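# Move long cardboard box from desk to aisle shelf

## Task

Pick up the long cardboard box on the desk and set it on a shelf at the far end of the aisle; either side is fine. It must rest on the shelf surface itself, not on top of a carton, and no part may overhang the shelf's front edge. It must not topple or finish tilted, and it must stay there without the robot holding it.

## Robot and tools

ROBOT. A Hello Robot Stretch 3 with one arm. The base has two drive wheels and is 0.33 m long by 0.34 m wide. A lift rides up a mast, and the arm telescopes out to the robot's RIGHT side. The arm cannot reach forward, so to shift the gripper forward you drive the base. Turning in place pivots about the midpoint of the drive wheels, 0.05 m behind the front edge. With the arm fully in and the wrist folded, the wrist pokes up to 0.06 m past the right side and a spin sweeps a 0.28 m radius. An unfolded, level wrist reaches beyond that circle. Loose objects may occasionally get a brief nudge from outside.

FRAMES. Base frame: origin on the floor between the drive wheels, x forward, y left, z up. hand_pose is reported in it, located where the closed fingertips meet. With all wrist joints at zero, that hand frame has x up, y pointing back along the arm toward the mast, and z toward the robot's rear. Fingertips are round pads 0.04 m wide; fully open they sit slightly nearer the wrist. The odometry frame is the base frame as it was when the scene began.

execute_actions. Argument "actions" is a list holding one action or none; an empty list just reports state and images. An action may contain "base", "joints", or both, plus optional "contact_limits"; all its motions start at once and may finish at different times.
- base: exactly one key. translate_m is a straight drive, an offset in metres from the base's current spot, forward positive, range -1 to 1. rotate_rad is an in-place turn, an offset in radians, counter-clockwise (left) positive, range -3.2 to 3.2. No sideways motion. The offset counts from where the base last reported itself.
- joints: a dict by joint name of absolute targets (not offsets). lift_m 0 to 1.1 m (arm height on mast); arm_m 0 to 0.52 m (extension); wrist_yaw_rad -1.345 to 4.42 (0 aligns the gripper with the arm, positive swings toward the front, 3.0 folds over the base); wrist_pitch_rad -1.57 to 0.451 (0 level, negative tips fingertips down); wrist_roll_rad -2.911 to 2.911 (0 puts fingers side by side, level); gripper_m -0.089 to 0.179 (larger is wider; the actual fingertip gap is about 0.007 smaller when nearly shut and 0.025 smaller when fully open, and zero below 0.007); head_pan_rad -3.953 to 1.73 (0 forward, positive left, -1.57 looks along the arm); head_tilt_rad -1.53 to 0.419 (0 level, negative down). Done tolerances: ±0.004 for lift, arm and gripper, ±0.02 for yaw, roll and head, ±0.05 for pitch. An action lasts at most 15 s.
- contact_limits: only arm_m, a motor_effort percentage 1 to 100; the arm's motion halts (contact_stop) near that effort, negative sense when retracting. Lower is softer, but too low stops immediately. It also caps holding force until the next action. Values above the maximum are clipped.
- cameras: list from head_camera, nav_camera, wrist_camera, all; omitted, null or ["all"] gives all, [] gives none. Any bad key, name or out-of-range value rejects the whole call and nothing moves. A joint or base left out of an action may still be driving toward an earlier target without showing it in the status. If a result reports a stop, later motion calls in that same reply are skipped.

wait: seconds 0 to 10; commands nothing, returns state and images. zoom_image: camera plus region [x0, y0, x1, y1] in pixels of that camera's most recent full image, origin at top-left, at most 504 by 504. finished_scene: scene = current scene number; irreversible, reports success, and the goal must hold afterward. Replying with no tool call ends everything.

RESULTS. joint_positions: current joint values. base_status and joint_status: how each motion of the last accepted action ended. "done" for the base means the wheels turned the commanded amount, slip included. "off_target": stopped short and may still push. After contact_stop, time_out or torque_fault the target is dropped; arm and lift go slack after a contact_stop until next commanded, so a loaded slack lift can sink, and closing fingers on a surface can push it up. Base, wrist and head have no contact stop and keep pushing. A wrist servo strained for seconds shuts off for 10 s (torque_fault) and goes limp. on_its_own: uncommanded joints; "held at" is the held target, and an effort outside its rest range suggests pushing or carrying. motor_effort: percent of max, positive toward higher values, bracket = peak of last action; biased and noisy. Positive wheel effort pushes forward. lidar_m: 12 sectors of 30 degrees, first straight ahead then counter-clockwise (4th left, 7th behind, 10th right), distances from base origin in a plane 0.17 m high, range 0.15 to 12 m, "-" nothing; it misses tabletops, clear items, thin legs, and parts hidden by the mast or a low lift (5th, 6th, 9th, 10th). wrist_depth_mm (45 to 1000) and head_depth_mm (280 to 4000, image sideways): 7x7 median depths from top-left. base_odometry is wheel-based; heading -3.142 to 3.142, left positive; turned_by_wheels and turned_by_imu give turn since last result; base_tilt in degrees, forward and right positive, with up to about 4 degrees fixed bias. The contact_limits line shows the active, default and maximum limit; pictures lists image order. Camera calibration lines give K, distortion and T_world_to_cam from the base frame; errors grow for the wrist camera on an extended arm.

SPEED. Base goes 0.30 m/s and 1.9 rad/s only when stowed (lift_m under 0.30, arm_m under 0.03, wrist_yaw_rad over 2.54); otherwise 0.10 m/s and 0.63 rad/s.

GRIPPER. Command a value smaller than the object's width to grasp; smaller squeezes harder, but a stall guard eases overly hard squeezes so heavy items can slip; re-squeeze by sending a new value. Release by opening at least 0.02 beyond the contact value. Readings and "done" do not confirm a grasp.

AVOID. Fold or unfold the wrist (yaw to 3.0) only with lift_m 0.32 to 0.95, pitch -0.4 and roll near 0; once folded lift may drop to 0.25. With yaw below -0.4 keep pitch at -0.5 or lower. Pushing into something rigid with the gripper above roughly 0.45 m can tip the robot, more so with higher contact limits or a repeated push. Don't drive while the gripper holds, hooks or presses something fixed; snagging furniture, especially reversing, risks tipping. If leaning, reverse the last move in small steps, free the gripper, and lower lift_m to about 0.2. Drops, slams, hard hits and heavy shoves are penalised. The robot keeps its last command while you compose a reply.

Each tool is called after ">>>" by a JSON object that holds its "method" and its "body", one argument or row to a line.

## Session

>>> {"method": "execute_actions", "body": {
  "actions": []
}}

Scene clock: 0.00 s.
base_odometry: x=+0.000 y=+0.000 heading=+0.000 (m, m, rad; odometry frame)
turned_by_wheels: +0.000 (rad since the last result)
turned_by_imu: +0.000 (rad since the last result)
base_tilt: forward=-0.9 right=-1.3 (deg)
lidar_m: 1.20 1.88 2.74 2.79 2.40 1.42 1.63 1.08 0.99 1.01 1.26 1.48
head_depth_mm: 1350 1351 1346 1347 1355 1351 1353 / 1383 1390 1392 1404 1400 1404 1404 / 1456 1456 1454 1453 1460 1460 1463 / 1515 1519 1513 1514 1522 1499 1527 / 1566 1574 1567 1578 1583 1524 1181 / 1637 1645 1631 1634 1656 1529 1021 / 1697 1715 1700 1711 1735 1497 1026
base_status: not commanded
joint_positions: lift_m=+0.595 arm_m=-0.002 wrist_yaw_rad=+3.014 wrist_pitch_rad=-0.425 wrist_roll_rad=-0.013 gripper_m=+0.037 head_pan_rad=-0.004 head_tilt_rad=-0.005
joint_status: not commanded
motor_effort: left_wheel=-1 right_wheel=+1 lift_m=+43 arm_m=+0 wrist_yaw_rad=+0 wrist_pitch_rad=+9 wrist_roll_rad=+0 gripper_m=+0 head_pan_rad=+0 head_tilt_rad=+2 (%)
hand_pose: x=+0.0072 y=+0.0784 z=+0.6058 quat_wxyz=(+0.193, +0.694, +0.106, +0.685) (m; base frame)
wrist_depth_mm: - - - - - - - / - - - - - - - / - - - - - - - / - - - - - - - / 986 990 - - - - - / 846 861 - 859 886 886 900 / 739 748 758 752 771 766 765
pictures: head_camera (sideways: a quarter turn clockwise sets it upright), nav_camera (sideways: a quarter turn counterclockwise sets it upright), wrist_camera
Images, in order (width x height): head_camera 896x504, nav_camera 672x504, wrist_camera 644x364.

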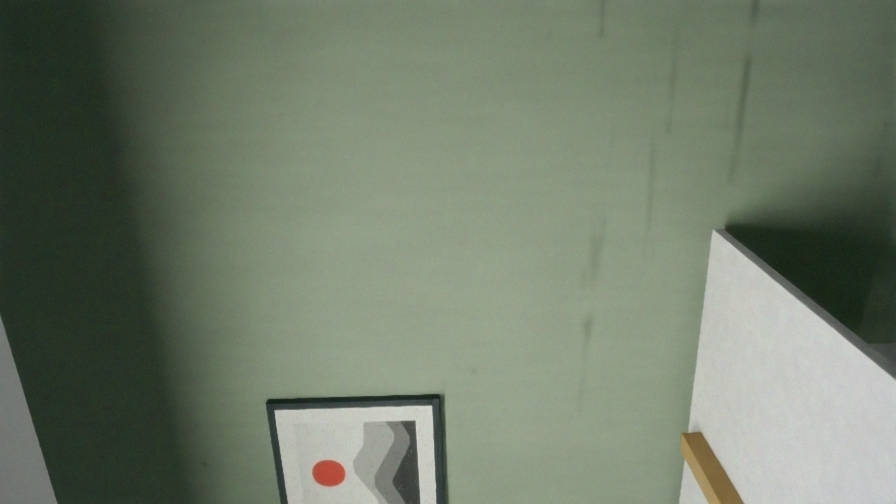

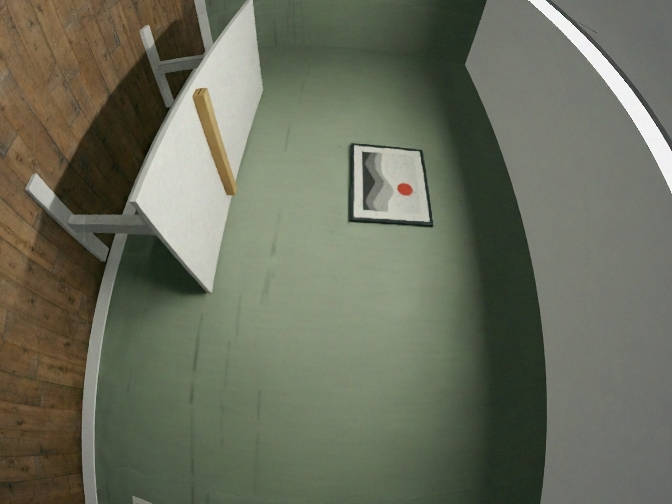

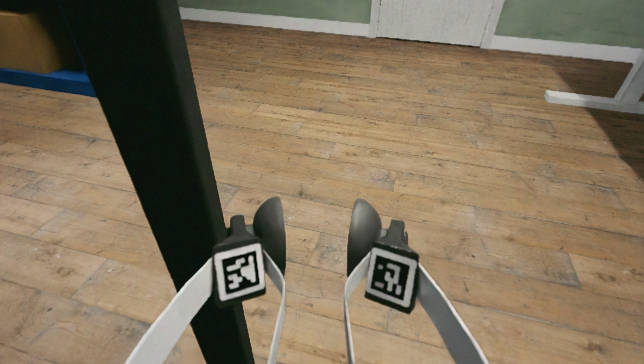

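>>> {"method": "execute_actions", "body": {
  "actions": [
    {"joints": {"head_pan_rad": 0.5, "head_tilt_rad": -0.6}}
  ],
  "cameras": ["head_camera", "nav_camera"]
}}

>>> {"method": "execute_actions", "body": {
  "actions": [
    {"joints": {"head_pan_rad": 1.7, "head_tilt_rad": -0.4}}
  ],
  "cameras": ["head_camera", "nav_camera"]
}}

Scene clock: 4.43 s.
base_odometry: x=+0.000 y=+0.000 heading=+0.000 (m, m, rad; odometry frame)
turned_by_wheels: +0.000 (rad since the last result)
turned_by_imu: +0.001 (rad since the last result)
base_tilt: forward=-0.9 right=-1.2 (deg)
lidar_m: 1.19 1.88 2.74 2.79 2.40 1.42 1.63 1.08 0.99 1.01 1.26 1.48
head_depth_mm: 1390 1486 1482 1718 1745 1450 1218 / 1510 1641 1485 1134 1593 1450 1226 / 1648 1810 1464 1135 1781 1443 1223 / 1835 1985 1393 2126 1780 1451 1219 / 2036 2186 1489 2312 1787 1450 1222 / 2321 2536 1685 2267 1781 1444 1221 / 2458 2639 2761 2311 1784 1452 1222
base_status: not commanded
joint_positions: lift_m=+0.595 arm_m=-0.002 wrist_yaw_rad=+3.014 wrist_pitch_rad=-0.425 wrist_roll_rad=-0.013 gripper_m=+0.037 head_pan_rad=+0.493 head_tilt_rad=-0.592
joint_status: all done
motor_effort: left_wheel=+0(0) right_wheel=+1(2) lift_m=+42(42) arm_m=+0(0) wrist_yaw_rad=+0(1) wrist_pitch_rad=+9(9) wrist_roll_rad=+0(0) gripper_m=+0(0) head_pan_rad=+3(30) head_tilt_rad=-4(24) (%)
hand_pose: x=+0.0072 y=+0.0784 z=+0.6058 quat_wxyz=(+0.193, +0.694, +0.106, +0.685) (m; base frame)
wrist_depth_mm: - - - - - - - / - - - - - - - / - - - - - - - / - - - - - - - / 985 - - - - - - / 847 855 - 875 876 878 902 / 745 761 757 755 758 759 768
pictures: head_camera (sideways: a quarter turn clockwise sets it upright), nav_camera (sideways: a quarter turn counterclockwise sets it upright)
camera_calibration (this result's frames):
head_camera: T_world_to_cam=[[-0.497269, -0.233823, -0.835494, 1.11485], [-0.425805, 0.904815, 0.000207543, 0.00524228], [0.755919, 0.355861, -0.5495, 0.667099], [0, 0, 0, 1]] pos_world=[0.0523412, 0.0185403, 1.29802]
nav_camera: T_world_to_cam=[[0.454464, 0.299524, 0.838897, -1.05219], [0.530071, -0.84781, 0.0155457, 0.0301121], [0.715882, 0.43761, -0.544069, 0.653516], [0, 0, 0, 1]] pos_world=[-0.00561855, 0.0547008, 1.23777]
Images, in order (width x height): head_camera 896x504, nav_camera 672x504.

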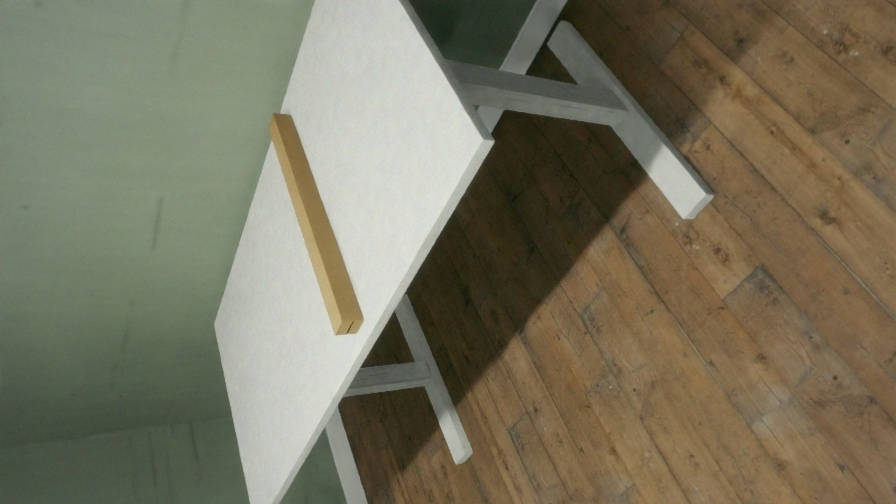

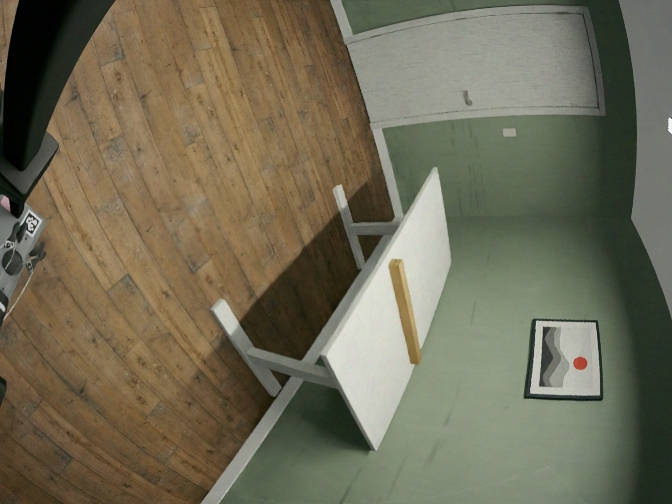

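Scene clock: 5.63 s.
base_odometry: x=+0.000 y=+0.000 heading=+0.000 (m, m, rad; odometry frame)
turned_by_wheels: +0.000 (rad since the last result)
turned_by_imu: +0.000 (rad since the last result)
base_tilt: forward=-0.9 right=-1.2 (deg)
lidar_m: 1.19 1.88 2.74 2.79 2.40 1.42 1.63 1.08 0.99 1.01 1.26 1.48
head_depth_mm: 2254 2408 2548 2744 2233 1696 1370 / 2380 2502 2702 2849 2227 1699 1368 / 2473 2625 2824 2952 2244 1706 1371 / 2589 2762 3017 3095 2221 1708 1368 / 2759 2935 3184 3299 2254 1706 1377 / 2850 3090 3267 2903 2179 1704 1377 / 1683 1759 1841 1942 2032 1769 -
base_status: not commanded
joint_positions: lift_m=+0.595 arm_m=-0.002 wrist_yaw_rad=+3.014 wrist_pitch_rad=-0.425 wrist_roll_rad=-0.013 gripper_m=+0.037 head_pan_rad=+1.693 head_tilt_rad=-0.409
joint_status: all done
motor_effort: left_wheel=+0(1) right_wheel=+1(1) lift_m=+42(42) arm_m=+0(0) wrist_yaw_rad=+0(0) wrist_pitch_rad=+9(9) wrist_roll_rad=+0(0) gripper_m=+0(0) head_pan_rad=+3(38) head_tilt_rad=+4(16) (%)
hand_pose: x=+0.0072 y=+0.0784 z=+0.6058 quat_wxyz=(+0.193, +0.694, +0.106, +0.685) (m; base frame)
wrist_depth_mm: - - - - - - - / - - - - - - - / - - - - - - - / - - - - - - - / 974 1000 - - - - - / 863 840 - 887 884 859 892 / 743 745 760 756 751 781 770
pictures: head_camera (sideways: a quarter turn clockwise sets it upright), nav_camera (sideways: a quarter turn counterclockwise sets it upright)
camera_calibration (this result's frames):
head_camera: T_world_to_cam=[[0.0180963, -0.38794, -0.921507, 1.2239], [-0.997504, -0.0699133, 0.00984365, -0.00381669], [-0.0682444, 0.919029, -0.388237, 0.462292], [0, 0, 0, 1]] pos_world=[0.00559361, 0.0496718, 1.30735]
nav_camera: T_world_to_cam=[[-0.0947812, 0.371346, 0.923644, -1.15938], [0.982748, 0.182924, 0.0273026, 0.0120395], [-0.158818, 0.910297, -0.382277, 0.448328], [0, 0, 0, 1]] pos_world=[-0.050517, 0.0202184, 1.24191]
Images, in order (width x height): head_camera 896x504, nav_camera 672x504.

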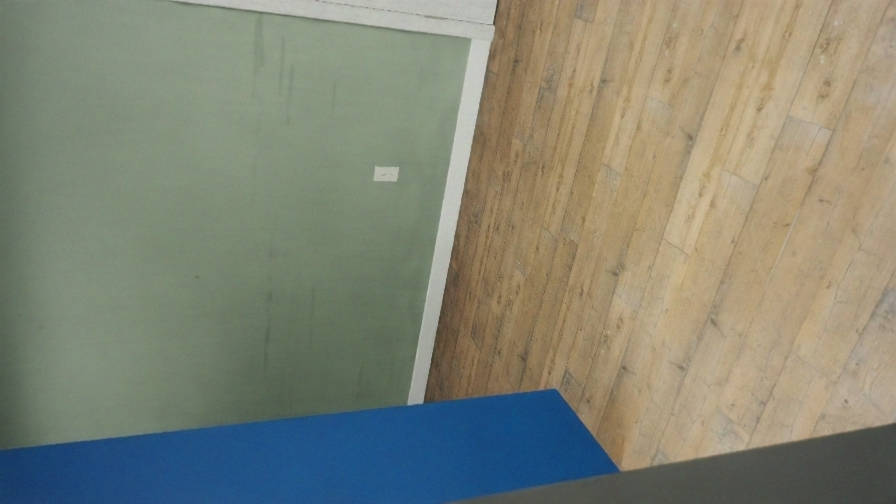

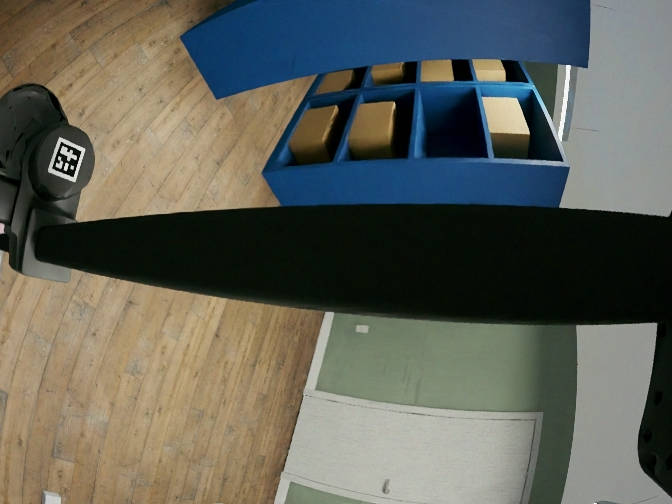

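>>> {"method": "execute_actions", "body": {
  "actions": [
    {"joints": {"head_pan_rad": -3.6, "head_tilt_rad": -0.3}}
  ],
  "cameras": ["head_camera", "nav_camera"]
}}

Scene clock: 9.20 s.
base_odometry: x=+0.000 y=+0.000 heading=+0.000 (m, m, rad; odometry frame)
turned_by_wheels: +0.000 (rad since the last result)
turned_by_imu: +0.000 (rad since the last result)
base_tilt: forward=-0.9 right=-1.2 (deg)
lidar_m: 1.19 1.88 2.73 2.79 2.40 1.42 1.64 1.07 0.99 1.01 1.27 1.48
head_depth_mm: 2555 2483 2695 2829 2546 1894 1486 / 1241 1304 1375 1468 1571 1680 1486 / 1221 1290 1361 1446 1537 1668 1501 / 1225 1297 1373 1466 1561 1676 1485 / 2758 2905 3100 3268 2659 1917 1492 / 2759 2925 3102 3289 2659 1930 1502 / 2734 2870 3032 3227 2670 1920 1506
base_status: not commanded
joint_positions: lift_m=+0.595 arm_m=-0.002 wrist_yaw_rad=+3.014 wrist_pitch_rad=-0.425 wrist_roll_rad=-0.013 gripper_m=+0.037 head_pan_rad=-3.593 head_tilt_rad=-0.310
joint_status: all done
motor_effort: left_wheel=-1(0) right_wheel=+2(2) lift_m=+43(42) arm_m=+0(0) wrist_yaw_rad=-1(0) wrist_pitch_rad=+9(9) wrist_roll_rad=+0(0) gripper_m=+0(0) head_pan_rad=-3(35) head_tilt_rad=+4(12) (%)
hand_pose: x=+0.0072 y=+0.0784 z=+0.6058 quat_wxyz=(+0.193, +0.694, +0.106, +0.685) (m; base frame)
wrist_depth_mm: - - - - - - - / - - - - - - - / - - - - - - - / - - - - - - - / 977 994 - - - - - / 844 851 - 863 892 886 890 / 749 744 757 762 771 778 761
pictures: head_camera (sideways: a quarter turn clockwise sets it upright), nav_camera (sideways: a quarter turn counterclockwise sets it upright)
camera_calibration (this result's frames):
head_camera: T_world_to_cam=[[0.252196, -0.154677, -0.955234, 1.2665], [-0.481073, -0.876553, 0.0149255, -0.0135845], [-0.839622, 0.455774, -0.295474, 0.346275], [0, 0, 0, 1]] pos_world=[-0.0352015, 0.0261673, 1.31232]
nav_camera: T_world_to_cam=[[-0.27968, 0.0811705, 0.956656, -1.20135], [0.38192, 0.923596, 0.0332894, 0.00790646], [-0.880861, 0.374677, -0.289311, 0.331745], [0, 0, 0, 1]] pos_world=[-0.046793, -0.0340848, 1.245]
Images, in order (width x height): head_camera 896x504, nav_camera 672x504.

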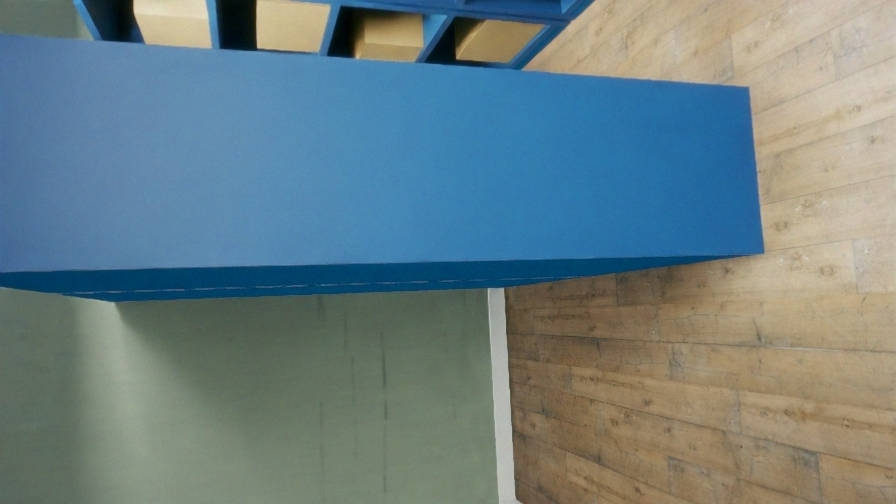

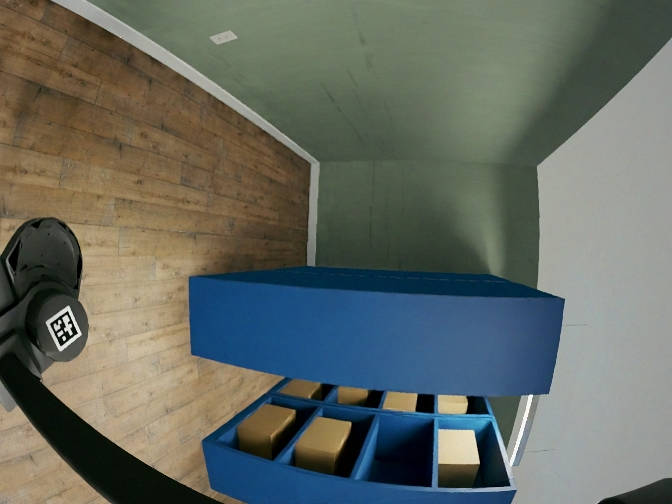

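>>> {"method": "execute_actions", "body": {
  "actions": [
    {"base": {"rotate_rad": 0.885}, "joints": {"lift_m": 0.9, "head_pan_rad": 0.0, "head_tilt_rad": -0.8}}
  ],
  "cameras": ["nav_camera"]
}}

Scene clock: 23.97 s.
base_odometry: x=+0.000 y=+0.000 heading=+0.885 (m, m, rad; odometry frame)
turned_by_wheels: +0.885 (rad since the last result)
turned_by_imu: +0.880 (rad since the last result)
base_tilt: forward=-0.8 right=-1.3 (deg)
lidar_m: 2.13 2.74 1.84 1.42 2.10 1.17 1.00 1.00 1.13 1.48 1.48 1.19
head_depth_mm: 1914 1345 2038 1817 1471 1295 1135 / 2216 1404 2261 1818 1512 1296 1132 / 2486 2647 2241 1803 1502 1287 1130 / 2463 2726 2244 1800 1502 1293 1132 / 2432 2694 2246 1796 1498 1287 1129 / 2332 2628 2247 1806 1501 1285 1126 / 2241 2550 2236 1784 1499 1285 1125
base_status: done
joint_positions: lift_m=+0.899 arm_m=-0.002 wrist_yaw_rad=+3.014 wrist_pitch_rad=-0.426 wrist_roll_rad=-0.013 gripper_m=+0.037 head_pan_rad=-0.007 head_tilt_rad=-0.790
joint_status: all done
motor_effort: left_wheel=-3(8) right_wheel=+3(6) lift_m=+59(65) arm_m=+0(0) wrist_yaw_rad=-1(0) wrist_pitch_rad=+9(9) wrist_roll_rad=+1(0) gripper_m=+0(1) head_pan_rad=+3(37) head_tilt_rad=-3(25) (%)
hand_pose: x=+0.0072 y=+0.0783 z=+0.9104 quat_wxyz=(+0.193, +0.694, +0.107, +0.685) (m; base frame)
wrist_depth_mm: - - - - - - - / - - - - - - - / - - - - - - - / - - - - - - - / - - - - - - - / - - - - - - - / - - - - - - -
pictures: nav_camera (sideways: a quarter turn counterclockwise sets it upright)
camera_calibration (this result's frames):
nav_camera: T_world_to_cam=[[0.696796, 0.0439065, 0.715924, -0.893373], [0.060557, -0.998162, 0.00227672, 0.0502532], [0.714709, 0.0417679, -0.698174, 0.853991], [0, 0, 0, 1]] pos_world=[0.00910041, 0.0537164, 1.23571]
Images, in order (width x height): nav_camera 672x504.

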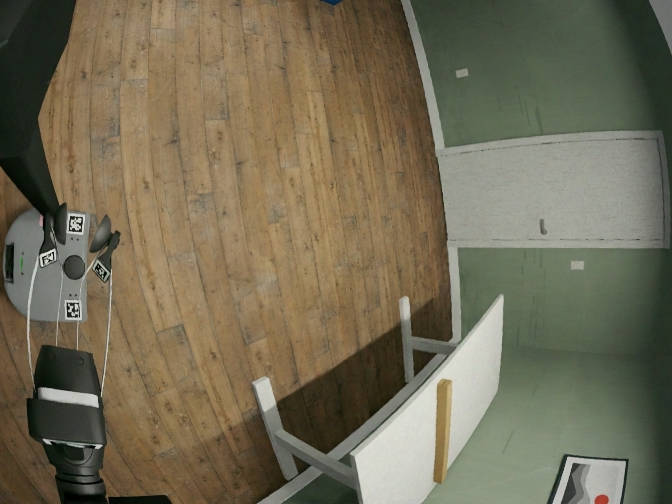

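>>> {"method": "execute_actions", "body": {
  "actions": [
    {"base": {"translate_m": 1.0}, "joints": {"wrist_yaw_rad": 0.0, "wrist_pitch_rad": -0.4, "head_pan_rad": 1.72, "head_tilt_rad": -0.25, "gripper_m": 0.12}}
  ],
  "cameras": ["head_camera", "nav_camera"]
}}

Scene clock: 35.83 s.
base_odometry: x=+0.633 y=+0.774 heading=+0.885 (m, m, rad; odometry frame)
turned_by_wheels: +0.000 (rad since the last result)
turned_by_imu: +0.004 (rad since the last result)
base_tilt: forward=-0.9 right=-1.3 (deg)
lidar_m: 1.79 1.79 2.06 1.72 1.81 2.28 1.95 1.95 1.40 0.80 1.19 1.17
head_depth_mm: 3069 3246 3325 3396 2864 2003 1548 / 2896 3394 3596 3750 2723 1974 1561 / 1538 1600 1678 1759 1848 1930 1563 / 1516 1563 1652 1721 1820 1886 1559 / 2648 2317 2488 3133 2672 2044 1570 / 3038 3151 3359 3449 2933 2068 1583 / 2970 3079 3206 3275 2639 2051 -
base_status: done
joint_positions: lift_m=+0.899 arm_m=-0.002 wrist_yaw_rad=+0.002 wrist_pitch_rad=-0.421 wrist_roll_rad=-0.013 gripper_m=+0.120 head_pan_rad=+1.713 head_tilt_rad=-0.261
joint_status: all done
motor_effort: left_wheel=-4(3) right_wheel=+3(8) lift_m=+59(59) arm_m=+0(0) wrist_yaw_rad=-2(3) wrist_pitch_rad=+11(13) wrist_roll_rad=-1(0) gripper_m=+1(91) head_pan_rad=+3(36) head_tilt_rad=+4(27) (%)
hand_pose: x=-0.0210 y=-0.3674 z=+0.9115 quat_wxyz=(+0.696, +0.150, -0.686, -0.146) (m; base frame)
wrist_depth_mm: 789 835 889 974 - - - / 820 787 846 874 - - - / 615 571 641 647 684 - - / 476 466 508 508 514 - - / 363 387 417 426 429 445 - / 303 340 361 362 368 - - / 281 312 322 - - - -
pictures: head_camera (sideways: a quarter turn clockwise sets it upright), nav_camera (sideways: a quarter turn counterclockwise sets it upright)
camera_calibration (this result's frames):
head_camera: T_world_to_cam=[[0.00601534, -0.248628, -0.96858, 1.28544], [-0.995616, -0.0919031, 0.0174076, -0.0136783], [-0.0933435, 0.964229, -0.248091, 0.280052], [0, 0, 0, 1]] pos_world=[0.00479032, 0.0483046, 1.31477]
nav_camera: T_world_to_cam=[[-0.0823185, 0.230265, 0.96964, -1.21952], [0.979549, 0.197931, 0.0361563, 0.000526394], [-0.183596, 0.952786, -0.241849, 0.265718], [0, 0, 0, 1]] pos_world=[-0.0521204, 0.0275373, 1.24674]
Images, in order (width x height): head_camera 896x504, nav_camera 672x504.

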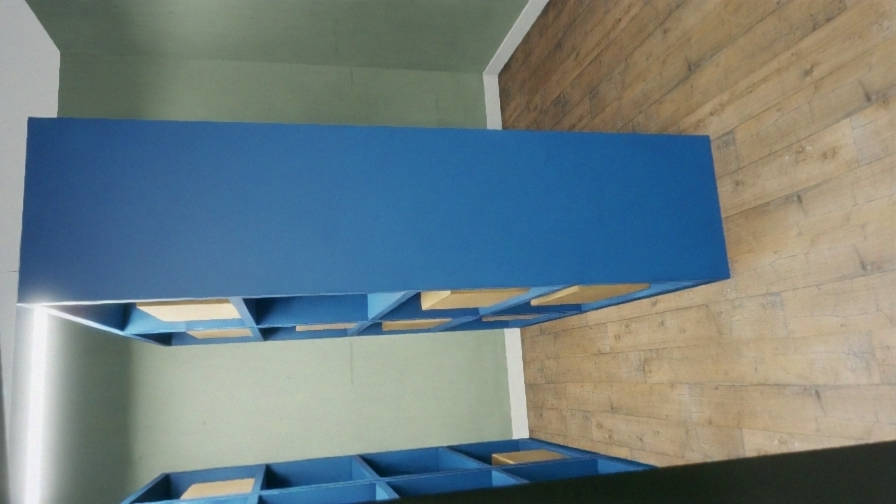

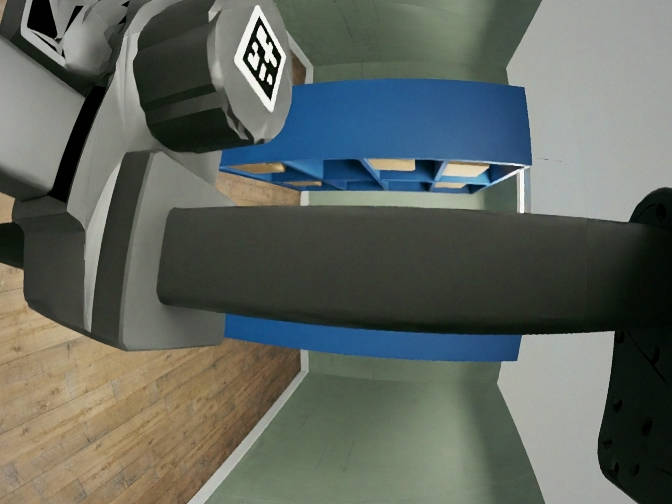

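>>> {"method": "execute_actions", "body": {
  "actions": [
    {"base": {"rotate_rad": 0.267}, "joints": {"head_pan_rad": -1.45, "head_tilt_rad": -0.7, "wrist_pitch_rad": -0.75, "lift_m": 1.0}}
  ]
}}

Scene clock: 45.03 s.
base_odometry: x=+0.633 y=+0.774 heading=+1.152 (m, m, rad; odometry frame)
turned_by_wheels: +0.267 (rad since the last result)
turned_by_imu: +0.266 (rad since the last result)
base_tilt: forward=-0.8 right=-1.2 (deg)
lidar_m: 1.79 1.85 1.77 1.71 1.75 2.03 1.95 1.74 0.79 1.19 1.23 1.17
head_depth_mm: 979 1092 1173 969 - - - / 982 1097 1178 988 - - - / 987 1109 1189 972 - - - / 997 1115 1192 870 724 1317 1170 / 1000 1121 1191 900 700 1298 1169 / 1004 1130 1190 899 723 1297 1169 / 1011 1137 1188 898 723 1326 1168
base_status: done
joint_positions: lift_m=+0.999 arm_m=-0.002 wrist_yaw_rad=+0.001 wrist_pitch_rad=-0.760 wrist_roll_rad=-0.013 gripper_m=+0.120 head_pan_rad=-1.443 head_tilt_rad=-0.691
joint_status: all done
motor_effort: left_wheel=-2(8) right_wheel=+3(6) lift_m=+59(58) arm_m=+0(0) wrist_yaw_rad=-2(2) wrist_pitch_rad=+6(13) wrist_roll_rad=+0(0) gripper_m=+0(1) head_pan_rad=-3(36) head_tilt_rad=-3(24) (%)
hand_pose: x=-0.0214 y=-0.3124 z=+0.9441 quat_wxyz=(+0.661, +0.265, -0.652, -0.260) (m; base frame)
wrist_depth_mm: 636 637 605 647 648 665 - / 553 553 525 570 568 575 - / 488 493 479 502 503 506 - / 441 446 401 448 455 457 458 / 412 412 421 419 422 428 429 / - - - - - - - / - - - - - - -
pictures: head_camera (sideways: a quarter turn clockwise sets it upright), nav_camera (sideways: a quarter turn counterclockwise sets it upright), wrist_camera
camera_calibration (this result's frames):
head_camera: T_world_to_cam=[[-0.0512855, 0.627372, -0.777029, 1.03591], [0.99715, 0.0752803, -0.00503276, 0.00338421], [0.0553376, -0.775073, -0.629444, 0.775375], [0, 0, 0, 1]] pos_world=[0.00684535, -0.0491849, 1.29301]
nav_camera: T_world_to_cam=[[0.127981, -0.611185, 0.781072, -0.974815], [-0.980963, -0.193989, 0.00893772, 0.0479339], [0.146057, -0.767347, -0.624377, 0.761469], [0, 0, 0, 1]] pos_world=[0.0605609, -0.00218256, 1.23642]
wrist_camera: T_world_to_cam=[[-0.999064, -0.031669, 0.029455, -0.0647344], [-0.0426425, 0.834991, -0.548609, 0.799683], [-0.00722076, -0.549352, -0.83556, 0.781081], [0, 0, 0, 1]] pos_world=[-0.0249333, -0.24069, 1.09326]
Images, in order (width x height): head_camera 896x504, nav_camera 672x504, wrist_camera 644x364.

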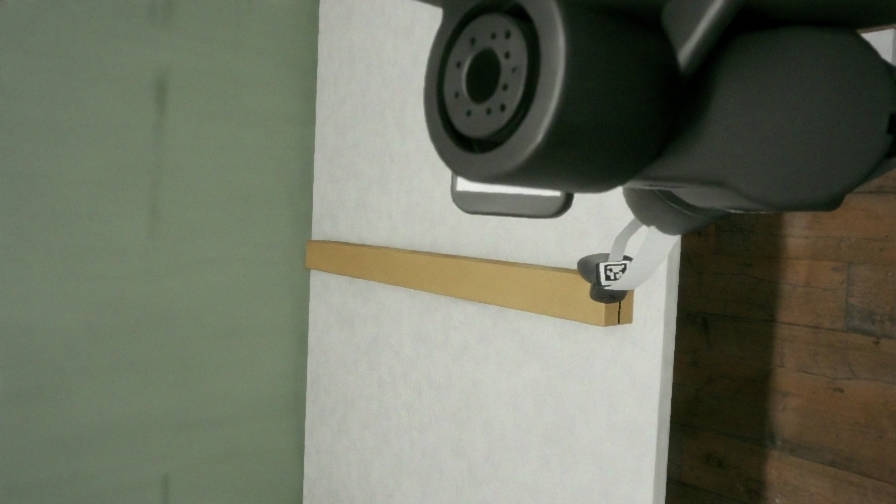

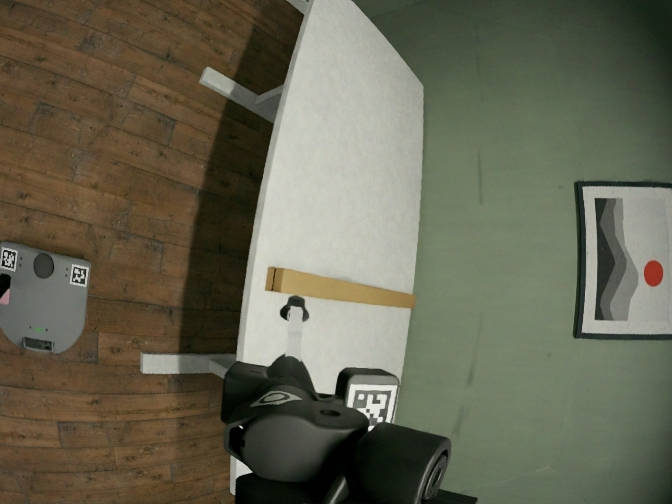

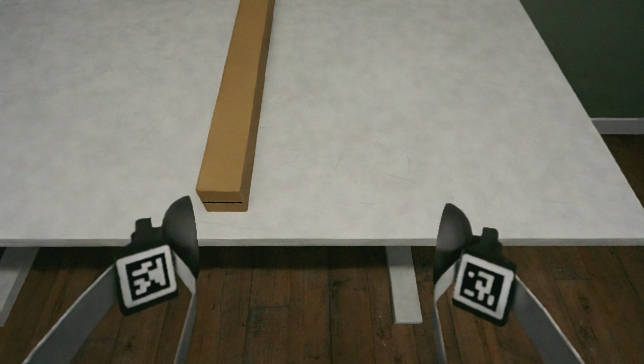

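>>> {"method": "zoom_image", "body": {
  "camera": "head_camera",
  "region": [280, 200, 700, 360]
}}

Region (280, 200, 700, 360) of head_camera's 896x504 image, scaled by 1.200, with more detail than that image has; it fills the top 192 rows of this view, and the rest is white.

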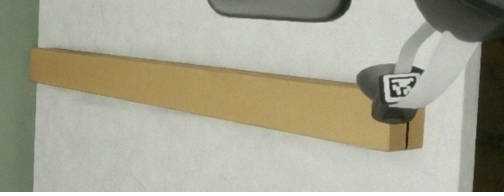

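>>> {"method": "execute_actions", "body": {
  "actions": [
    {"base": {"translate_m": 0.109}, "joints": {"arm_m": 0.452, "lift_m": 0.87, "head_pan_rad": -1.57, "head_tilt_rad": -0.6}}
  ],
  "cameras": ["head_camera", "wrist_camera"]
}}

Scene clock: 57.20 s.
base_odometry: x=+0.678 y=+0.873 heading=+1.152 (m, m, rad; odometry frame)
turned_by_wheels: +0.000 (rad since the last result)
turned_by_imu: +0.001 (rad since the last result)
base_tilt: forward=-0.8 right=-1.2 (deg)
lidar_m: 1.68 1.73 1.77 1.71 1.77 2.14 2.05 1.73 0.84 1.19 1.23 1.09
head_depth_mm: 1003 1109 1221 1056 - - 1182 / 997 1103 1217 - 788 659 1214 / 988 1092 1176 974 785 659 1219 / 985 1085 1177 937 746 630 1214 / 978 1080 1210 1017 787 658 1215 / 969 1071 1198 1014 787 659 1210 / 963 1067 1186 1015 786 642 1213
base_status: done
joint_positions: lift_m=+0.871 arm_m=+0.452 wrist_yaw_rad=+0.001 wrist_pitch_rad=-0.761 wrist_roll_rad=-0.013 gripper_m=+0.120 head_pan_rad=-1.563 head_tilt_rad=-0.606
joint_status: all done
motor_effort: left_wheel=-3(4) right_wheel=+3(7) lift_m=+23(54) arm_m=+5(7) wrist_yaw_rad=-1(1) wrist_pitch_rad=+6(6) wrist_roll_rad=+0(0) gripper_m=+0(0) head_pan_rad=-3(15) head_tilt_rad=+2(11) (%)
hand_pose: x=-0.0215 y=-0.7655 z=+0.8151 quat_wxyz=(+0.661, +0.265, -0.652, -0.261) (m; base frame)
wrist_depth_mm: 403 407 410 345 417 422 427 / 355 356 361 299 366 369 371 / 315 317 319 260 323 327 329 / 283 285 287 229 292 291 294 / 258 264 261 208 265 269 267 / 237 239 235 191 242 247 245 / 220 220 219 176 223 221 225
pictures: head_camera (sideways: a quarter turn clockwise sets it upright), wrist_camera
camera_calibration (this result's frames):
head_camera: T_world_to_cam=[[0.0249389, 0.560488, -0.827787, 1.10162], [0.998977, -0.0452285, -0.000527563, -0.00249189], [-0.0377353, -0.826927, -0.561042, 0.686957], [0, 0, 0, 1]] pos_world=[0.00093878, -0.0494929, 1.29732]
wrist_camera: T_world_to_cam=[[-0.999084, -0.0310731, 0.0294272, -0.0749087], [-0.0421223, 0.835519, -0.547844, 1.10698], [-0.00756383, -0.548582, -0.836063, 0.425379], [0, 0, 0, 1]] pos_world=[-0.024994, -0.693876, 0.9643]
Images, in order (width x height): head_camera 896x504, wrist_camera 644x364.

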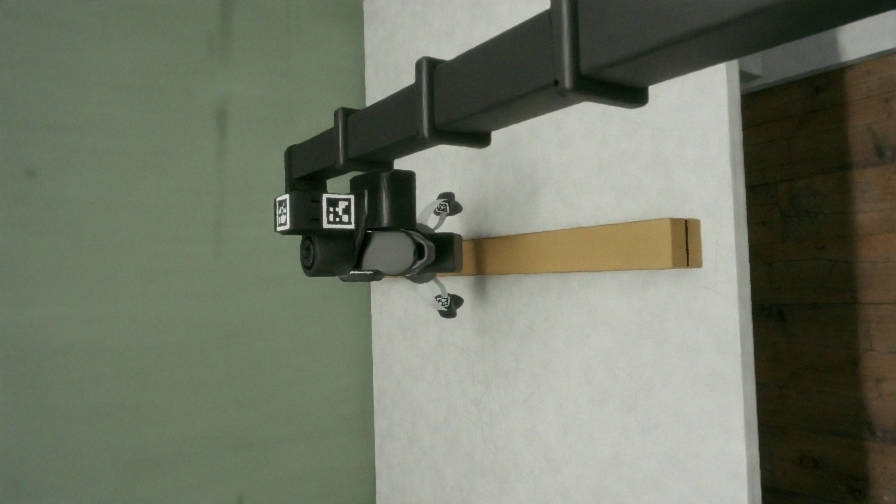

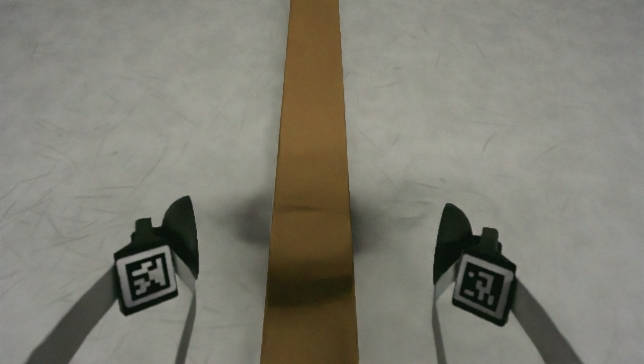

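>>> {"method": "execute_actions", "body": {
  "actions": [
    {"joints": {"lift_m": 0.807}}
  ],
  "cameras": ["head_camera", "wrist_camera"]
}}

Scene clock: 59.40 s.
base_odometry: x=+0.678 y=+0.873 heading=+1.152 (m, m, rad; odometry frame)
turned_by_wheels: +0.000 (rad since the last result)
turned_by_imu: +0.000 (rad since the last result)
base_tilt: forward=-0.9 right=-1.2 (deg)
lidar_m: 1.68 1.73 1.78 1.70 1.77 2.14 2.05 1.73 0.84 1.19 1.23 1.09
head_depth_mm: 1003 1113 1219 1015 813 - - / 1000 1102 1220 1060 - 660 1213 / 988 1097 1200 940 788 658 1214 / 983 1090 1195 - 742 628 1211 / 980 1082 1204 1016 788 659 1214 / 972 1070 1201 1014 788 661 1220 / 967 1064 1187 1016 787 643 1219
base_status: not commanded
joint_positions: lift_m=+0.808 arm_m=+0.452 wrist_yaw_rad=+0.001 wrist_pitch_rad=-0.761 wrist_roll_rad=-0.013 gripper_m=+0.120 head_pan_rad=-1.563 head_tilt_rad=-0.606
joint_status: all done
motor_effort: left_wheel=-3(3) right_wheel=+3(3) lift_m=+23(22) arm_m=+5(4) wrist_yaw_rad=-1(1) wrist_pitch_rad=+6(6) wrist_roll_rad=+0(0) gripper_m=+0(1) head_pan_rad=-3(3) head_tilt_rad=+2(3) (%)
hand_pose: x=-0.0215 y=-0.7655 z=+0.7521 quat_wxyz=(+0.661, +0.265, -0.652, -0.261) (m; base frame)
wrist_depth_mm: 296 299 301 218 307 309 313 / 258 262 263 191 268 271 273 / 232 232 234 169 237 239 242 / 208 210 209 152 214 216 217 / 190 194 188 139 195 197 197 / 174 176 170 127 178 182 180 / - 162 158 117 164 163 166
pictures: head_camera (sideways: a quarter turn clockwise sets it upright), wrist_camera
camera_calibration (this result's frames):
head_camera: T_world_to_cam=[[0.0249389, 0.560488, -0.827787, 1.10162], [0.998977, -0.0452285, -0.000527566, -0.00249189], [-0.0377353, -0.826927, -0.561042, 0.686957], [0, 0, 0, 1]] pos_world=[0.00093878, -0.0494929, 1.29732]
wrist_camera: T_world_to_cam=[[-0.999084, -0.0310732, 0.0294272, -0.0730551], [-0.0421224, 0.835519, -0.547844, 1.07247], [-0.00756375, -0.548582, -0.836063, 0.37271], [0, 0, 0, 1]] pos_world=[-0.024994, -0.693879, 0.901306]
Images, in order (width x height): head_camera 896x504, wrist_camera 644x364.

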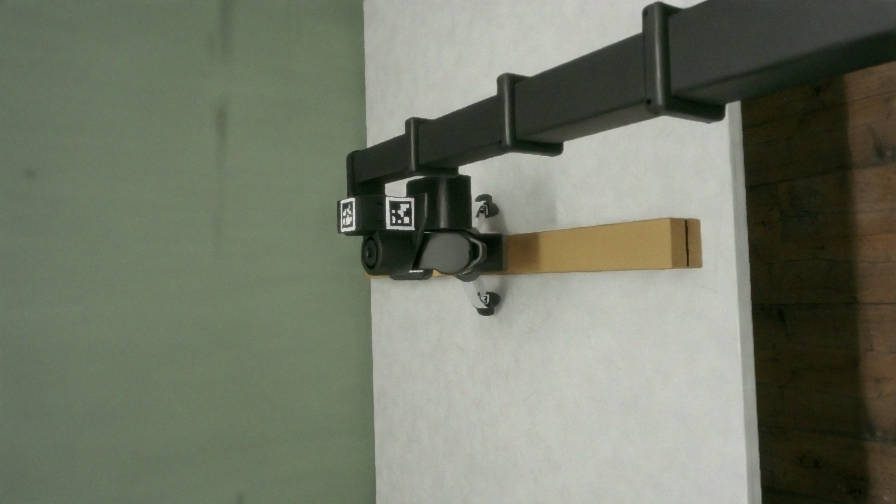

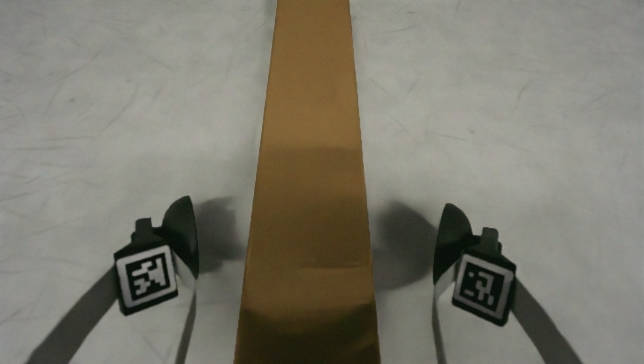

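>>> {"method": "execute_actions", "body": {
  "actions": [
    {"joints": {"gripper_m": 0.0}}
  ],
  "cameras": ["wrist_camera"]
}}

Scene clock: 63.10 s.
base_odometry: x=+0.678 y=+0.873 heading=+1.152 (m, m, rad; odometry frame)
turned_by_wheels: +0.000 (rad since the last result)
turned_by_imu: +0.001 (rad since the last result)
base_tilt: forward=-0.9 right=-1.1 (deg)
lidar_m: 1.68 1.73 1.77 1.71 1.77 2.15 2.05 1.73 0.84 1.19 1.23 1.09
head_depth_mm: 1007 1107 1228 1016 814 - - / 995 1101 1219 1059 - 659 1217 / 990 1093 1205 935 787 661 1214 / 983 1092 1203 - 742 637 1215 / 973 1083 1202 1016 786 661 1209 / 969 1073 1200 1017 787 659 1216 / 968 1063 1186 1017 786 643 1212
base_status: not commanded
joint_positions: lift_m=+0.808 arm_m=+0.452 wrist_yaw_rad=+0.001 wrist_pitch_rad=-0.759 wrist_roll_rad=-0.013 gripper_m=+0.001 head_pan_rad=-1.563 head_tilt_rad=-0.606
joint_status: all done
motor_effort: left_wheel=-3(3) right_wheel=+3(3) lift_m=+24(24) arm_m=+5(5) wrist_yaw_rad=-2(1) wrist_pitch_rad=+5(6) wrist_roll_rad=+0(1) gripper_m=-26(100) head_pan_rad=-3(3) head_tilt_rad=+3(2) (%)
hand_pose: x=-0.0215 y=-0.7659 z=+0.7525 quat_wxyz=(+0.661, +0.264, -0.652, -0.260) (m; base frame)
wrist_depth_mm: 297 301 303 220 309 311 315 / 262 263 265 191 271 273 275 / 232 234 234 170 240 241 243 / 209 210 212 153 214 216 217 / 191 192 143 139 196 197 198 / 175 176 171 127 173 180 180 / 162 162 160 117 165 166 167
pictures: wrist_camera
camera_calibration (this result's frames):
wrist_camera: T_world_to_cam=[[-0.999073, -0.0311842, 0.029678, -0.073353], [-0.042369, 0.834351, -0.549602, 1.07345], [-0.00762297, -0.55035, -0.834899, 0.37054], [0, 0, 0, 1]] pos_world=[-0.0249792, -0.693998, 0.901512]
Images, in order (width x height): wrist_camera 644x364.

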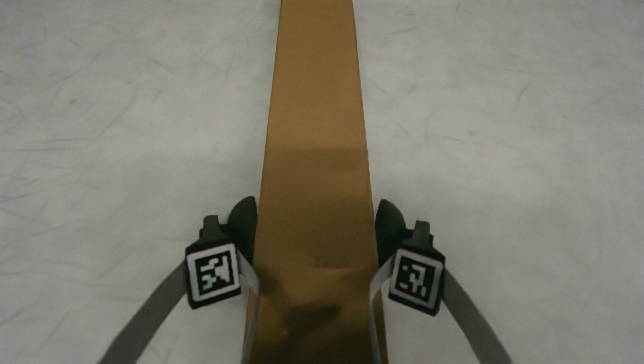

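>>> {"method": "execute_actions", "body": {
  "actions": [
    {"joints": {"lift_m": 0.85}}
  ],
  "cameras": ["wrist_camera", "head_camera"]
}}

Scene clock: 68.07 s.
base_odometry: x=+0.678 y=+0.873 heading=+1.152 (m, m, rad; odometry frame)
turned_by_wheels: +0.000 (rad since the last result)
turned_by_imu: +0.001 (rad since the last result)
base_tilt: forward=-0.8 right=-1.2 (deg)
lidar_m: 1.68 1.74 1.77 1.70 1.77 2.14 2.05 1.73 0.84 1.19 1.23 1.09
head_depth_mm: 1002 1112 1228 1017 841 - 1175 / 995 1100 1217 - 764 658 1214 / 986 1094 1186 975 787 662 1214 / 985 1085 1189 901 713 628 1218 / 977 1077 1208 1015 784 659 1220 / 972 1069 1197 1017 787 659 1209 / 965 1066 1183 1020 786 642 1217
base_status: not commanded
joint_positions: lift_m=+0.849 arm_m=+0.452 wrist_yaw_rad=+0.001 wrist_pitch_rad=-0.765 wrist_roll_rad=-0.013 gripper_m=+0.014 head_pan_rad=-1.563 head_tilt_rad=-0.606
joint_status: all done
on_its_own: gripper_m is held at +0.013, not at your +0.000, by its stall guard, which is not easing now
motor_effort: left_wheel=-3(2) right_wheel=+3(3) lift_m=+60(62) arm_m=+4(4) wrist_yaw_rad=+0(1) wrist_pitch_rad=+9(9) wrist_roll_rad=+1(0) gripper_m=-20(22) head_pan_rad=-3(3) head_tilt_rad=+3(2) (%)
hand_pose: x=-0.0215 y=-0.7647 z=+0.7932 quat_wxyz=(+0.661, +0.266, -0.651, -0.262) (m; base frame)
wrist_depth_mm: 363 365 370 191 379 382 385 / 319 320 322 174 329 333 334 / 284 286 288 160 293 295 298 / 257 258 260 148 264 265 267 / 233 235 185 137 240 240 242 / 216 218 171 129 212 221 222 / 199 200 197 121 204 204 205
pictures: head_camera (sideways: a quarter turn clockwise sets it upright), wrist_camera
camera_calibration (this result's frames):
head_camera: T_world_to_cam=[[0.0249387, 0.560488, -0.827787, 1.10162], [0.998977, -0.0452283, -0.000527582, -0.00249187], [-0.0377351, -0.826926, -0.561043, 0.686958], [0, 0, 0, 1]] pos_world=[0.000938792, -0.0494929, 1.29732]
wrist_camera: T_world_to_cam=[[-0.999073, -0.0313675, 0.0294744, -0.0745034], [-0.0423622, 0.837842, -0.544266, 1.09326], [-0.00762261, -0.54501, -0.838395, 0.41212], [0, 0, 0, 1]] pos_world=[-0.0249799, -0.69371, 0.942741]
Images, in order (width x height): head_camera 896x504, wrist_camera 644x364.

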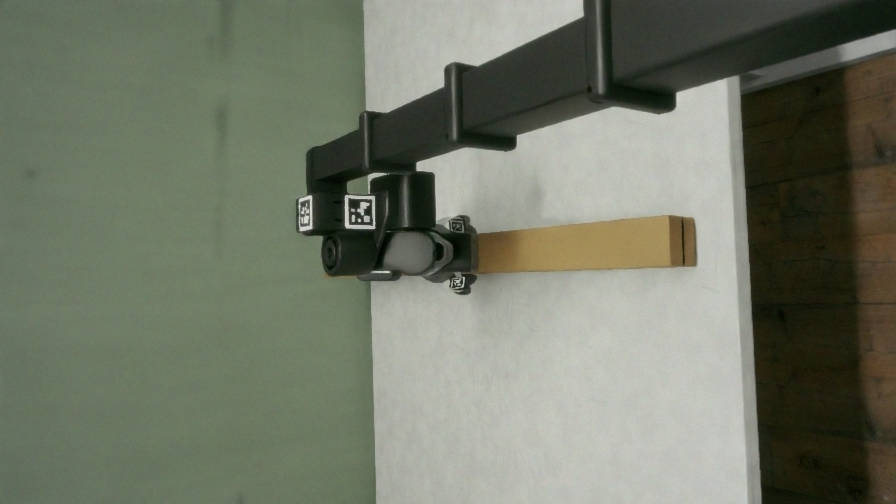

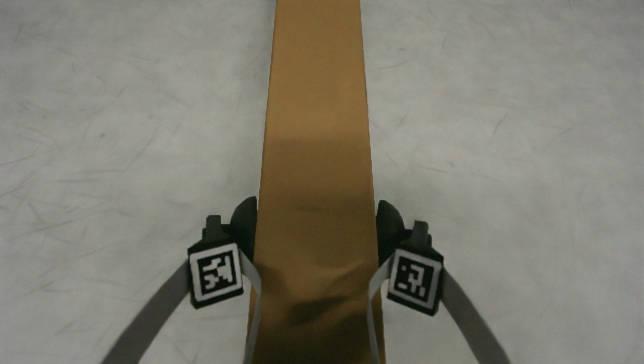

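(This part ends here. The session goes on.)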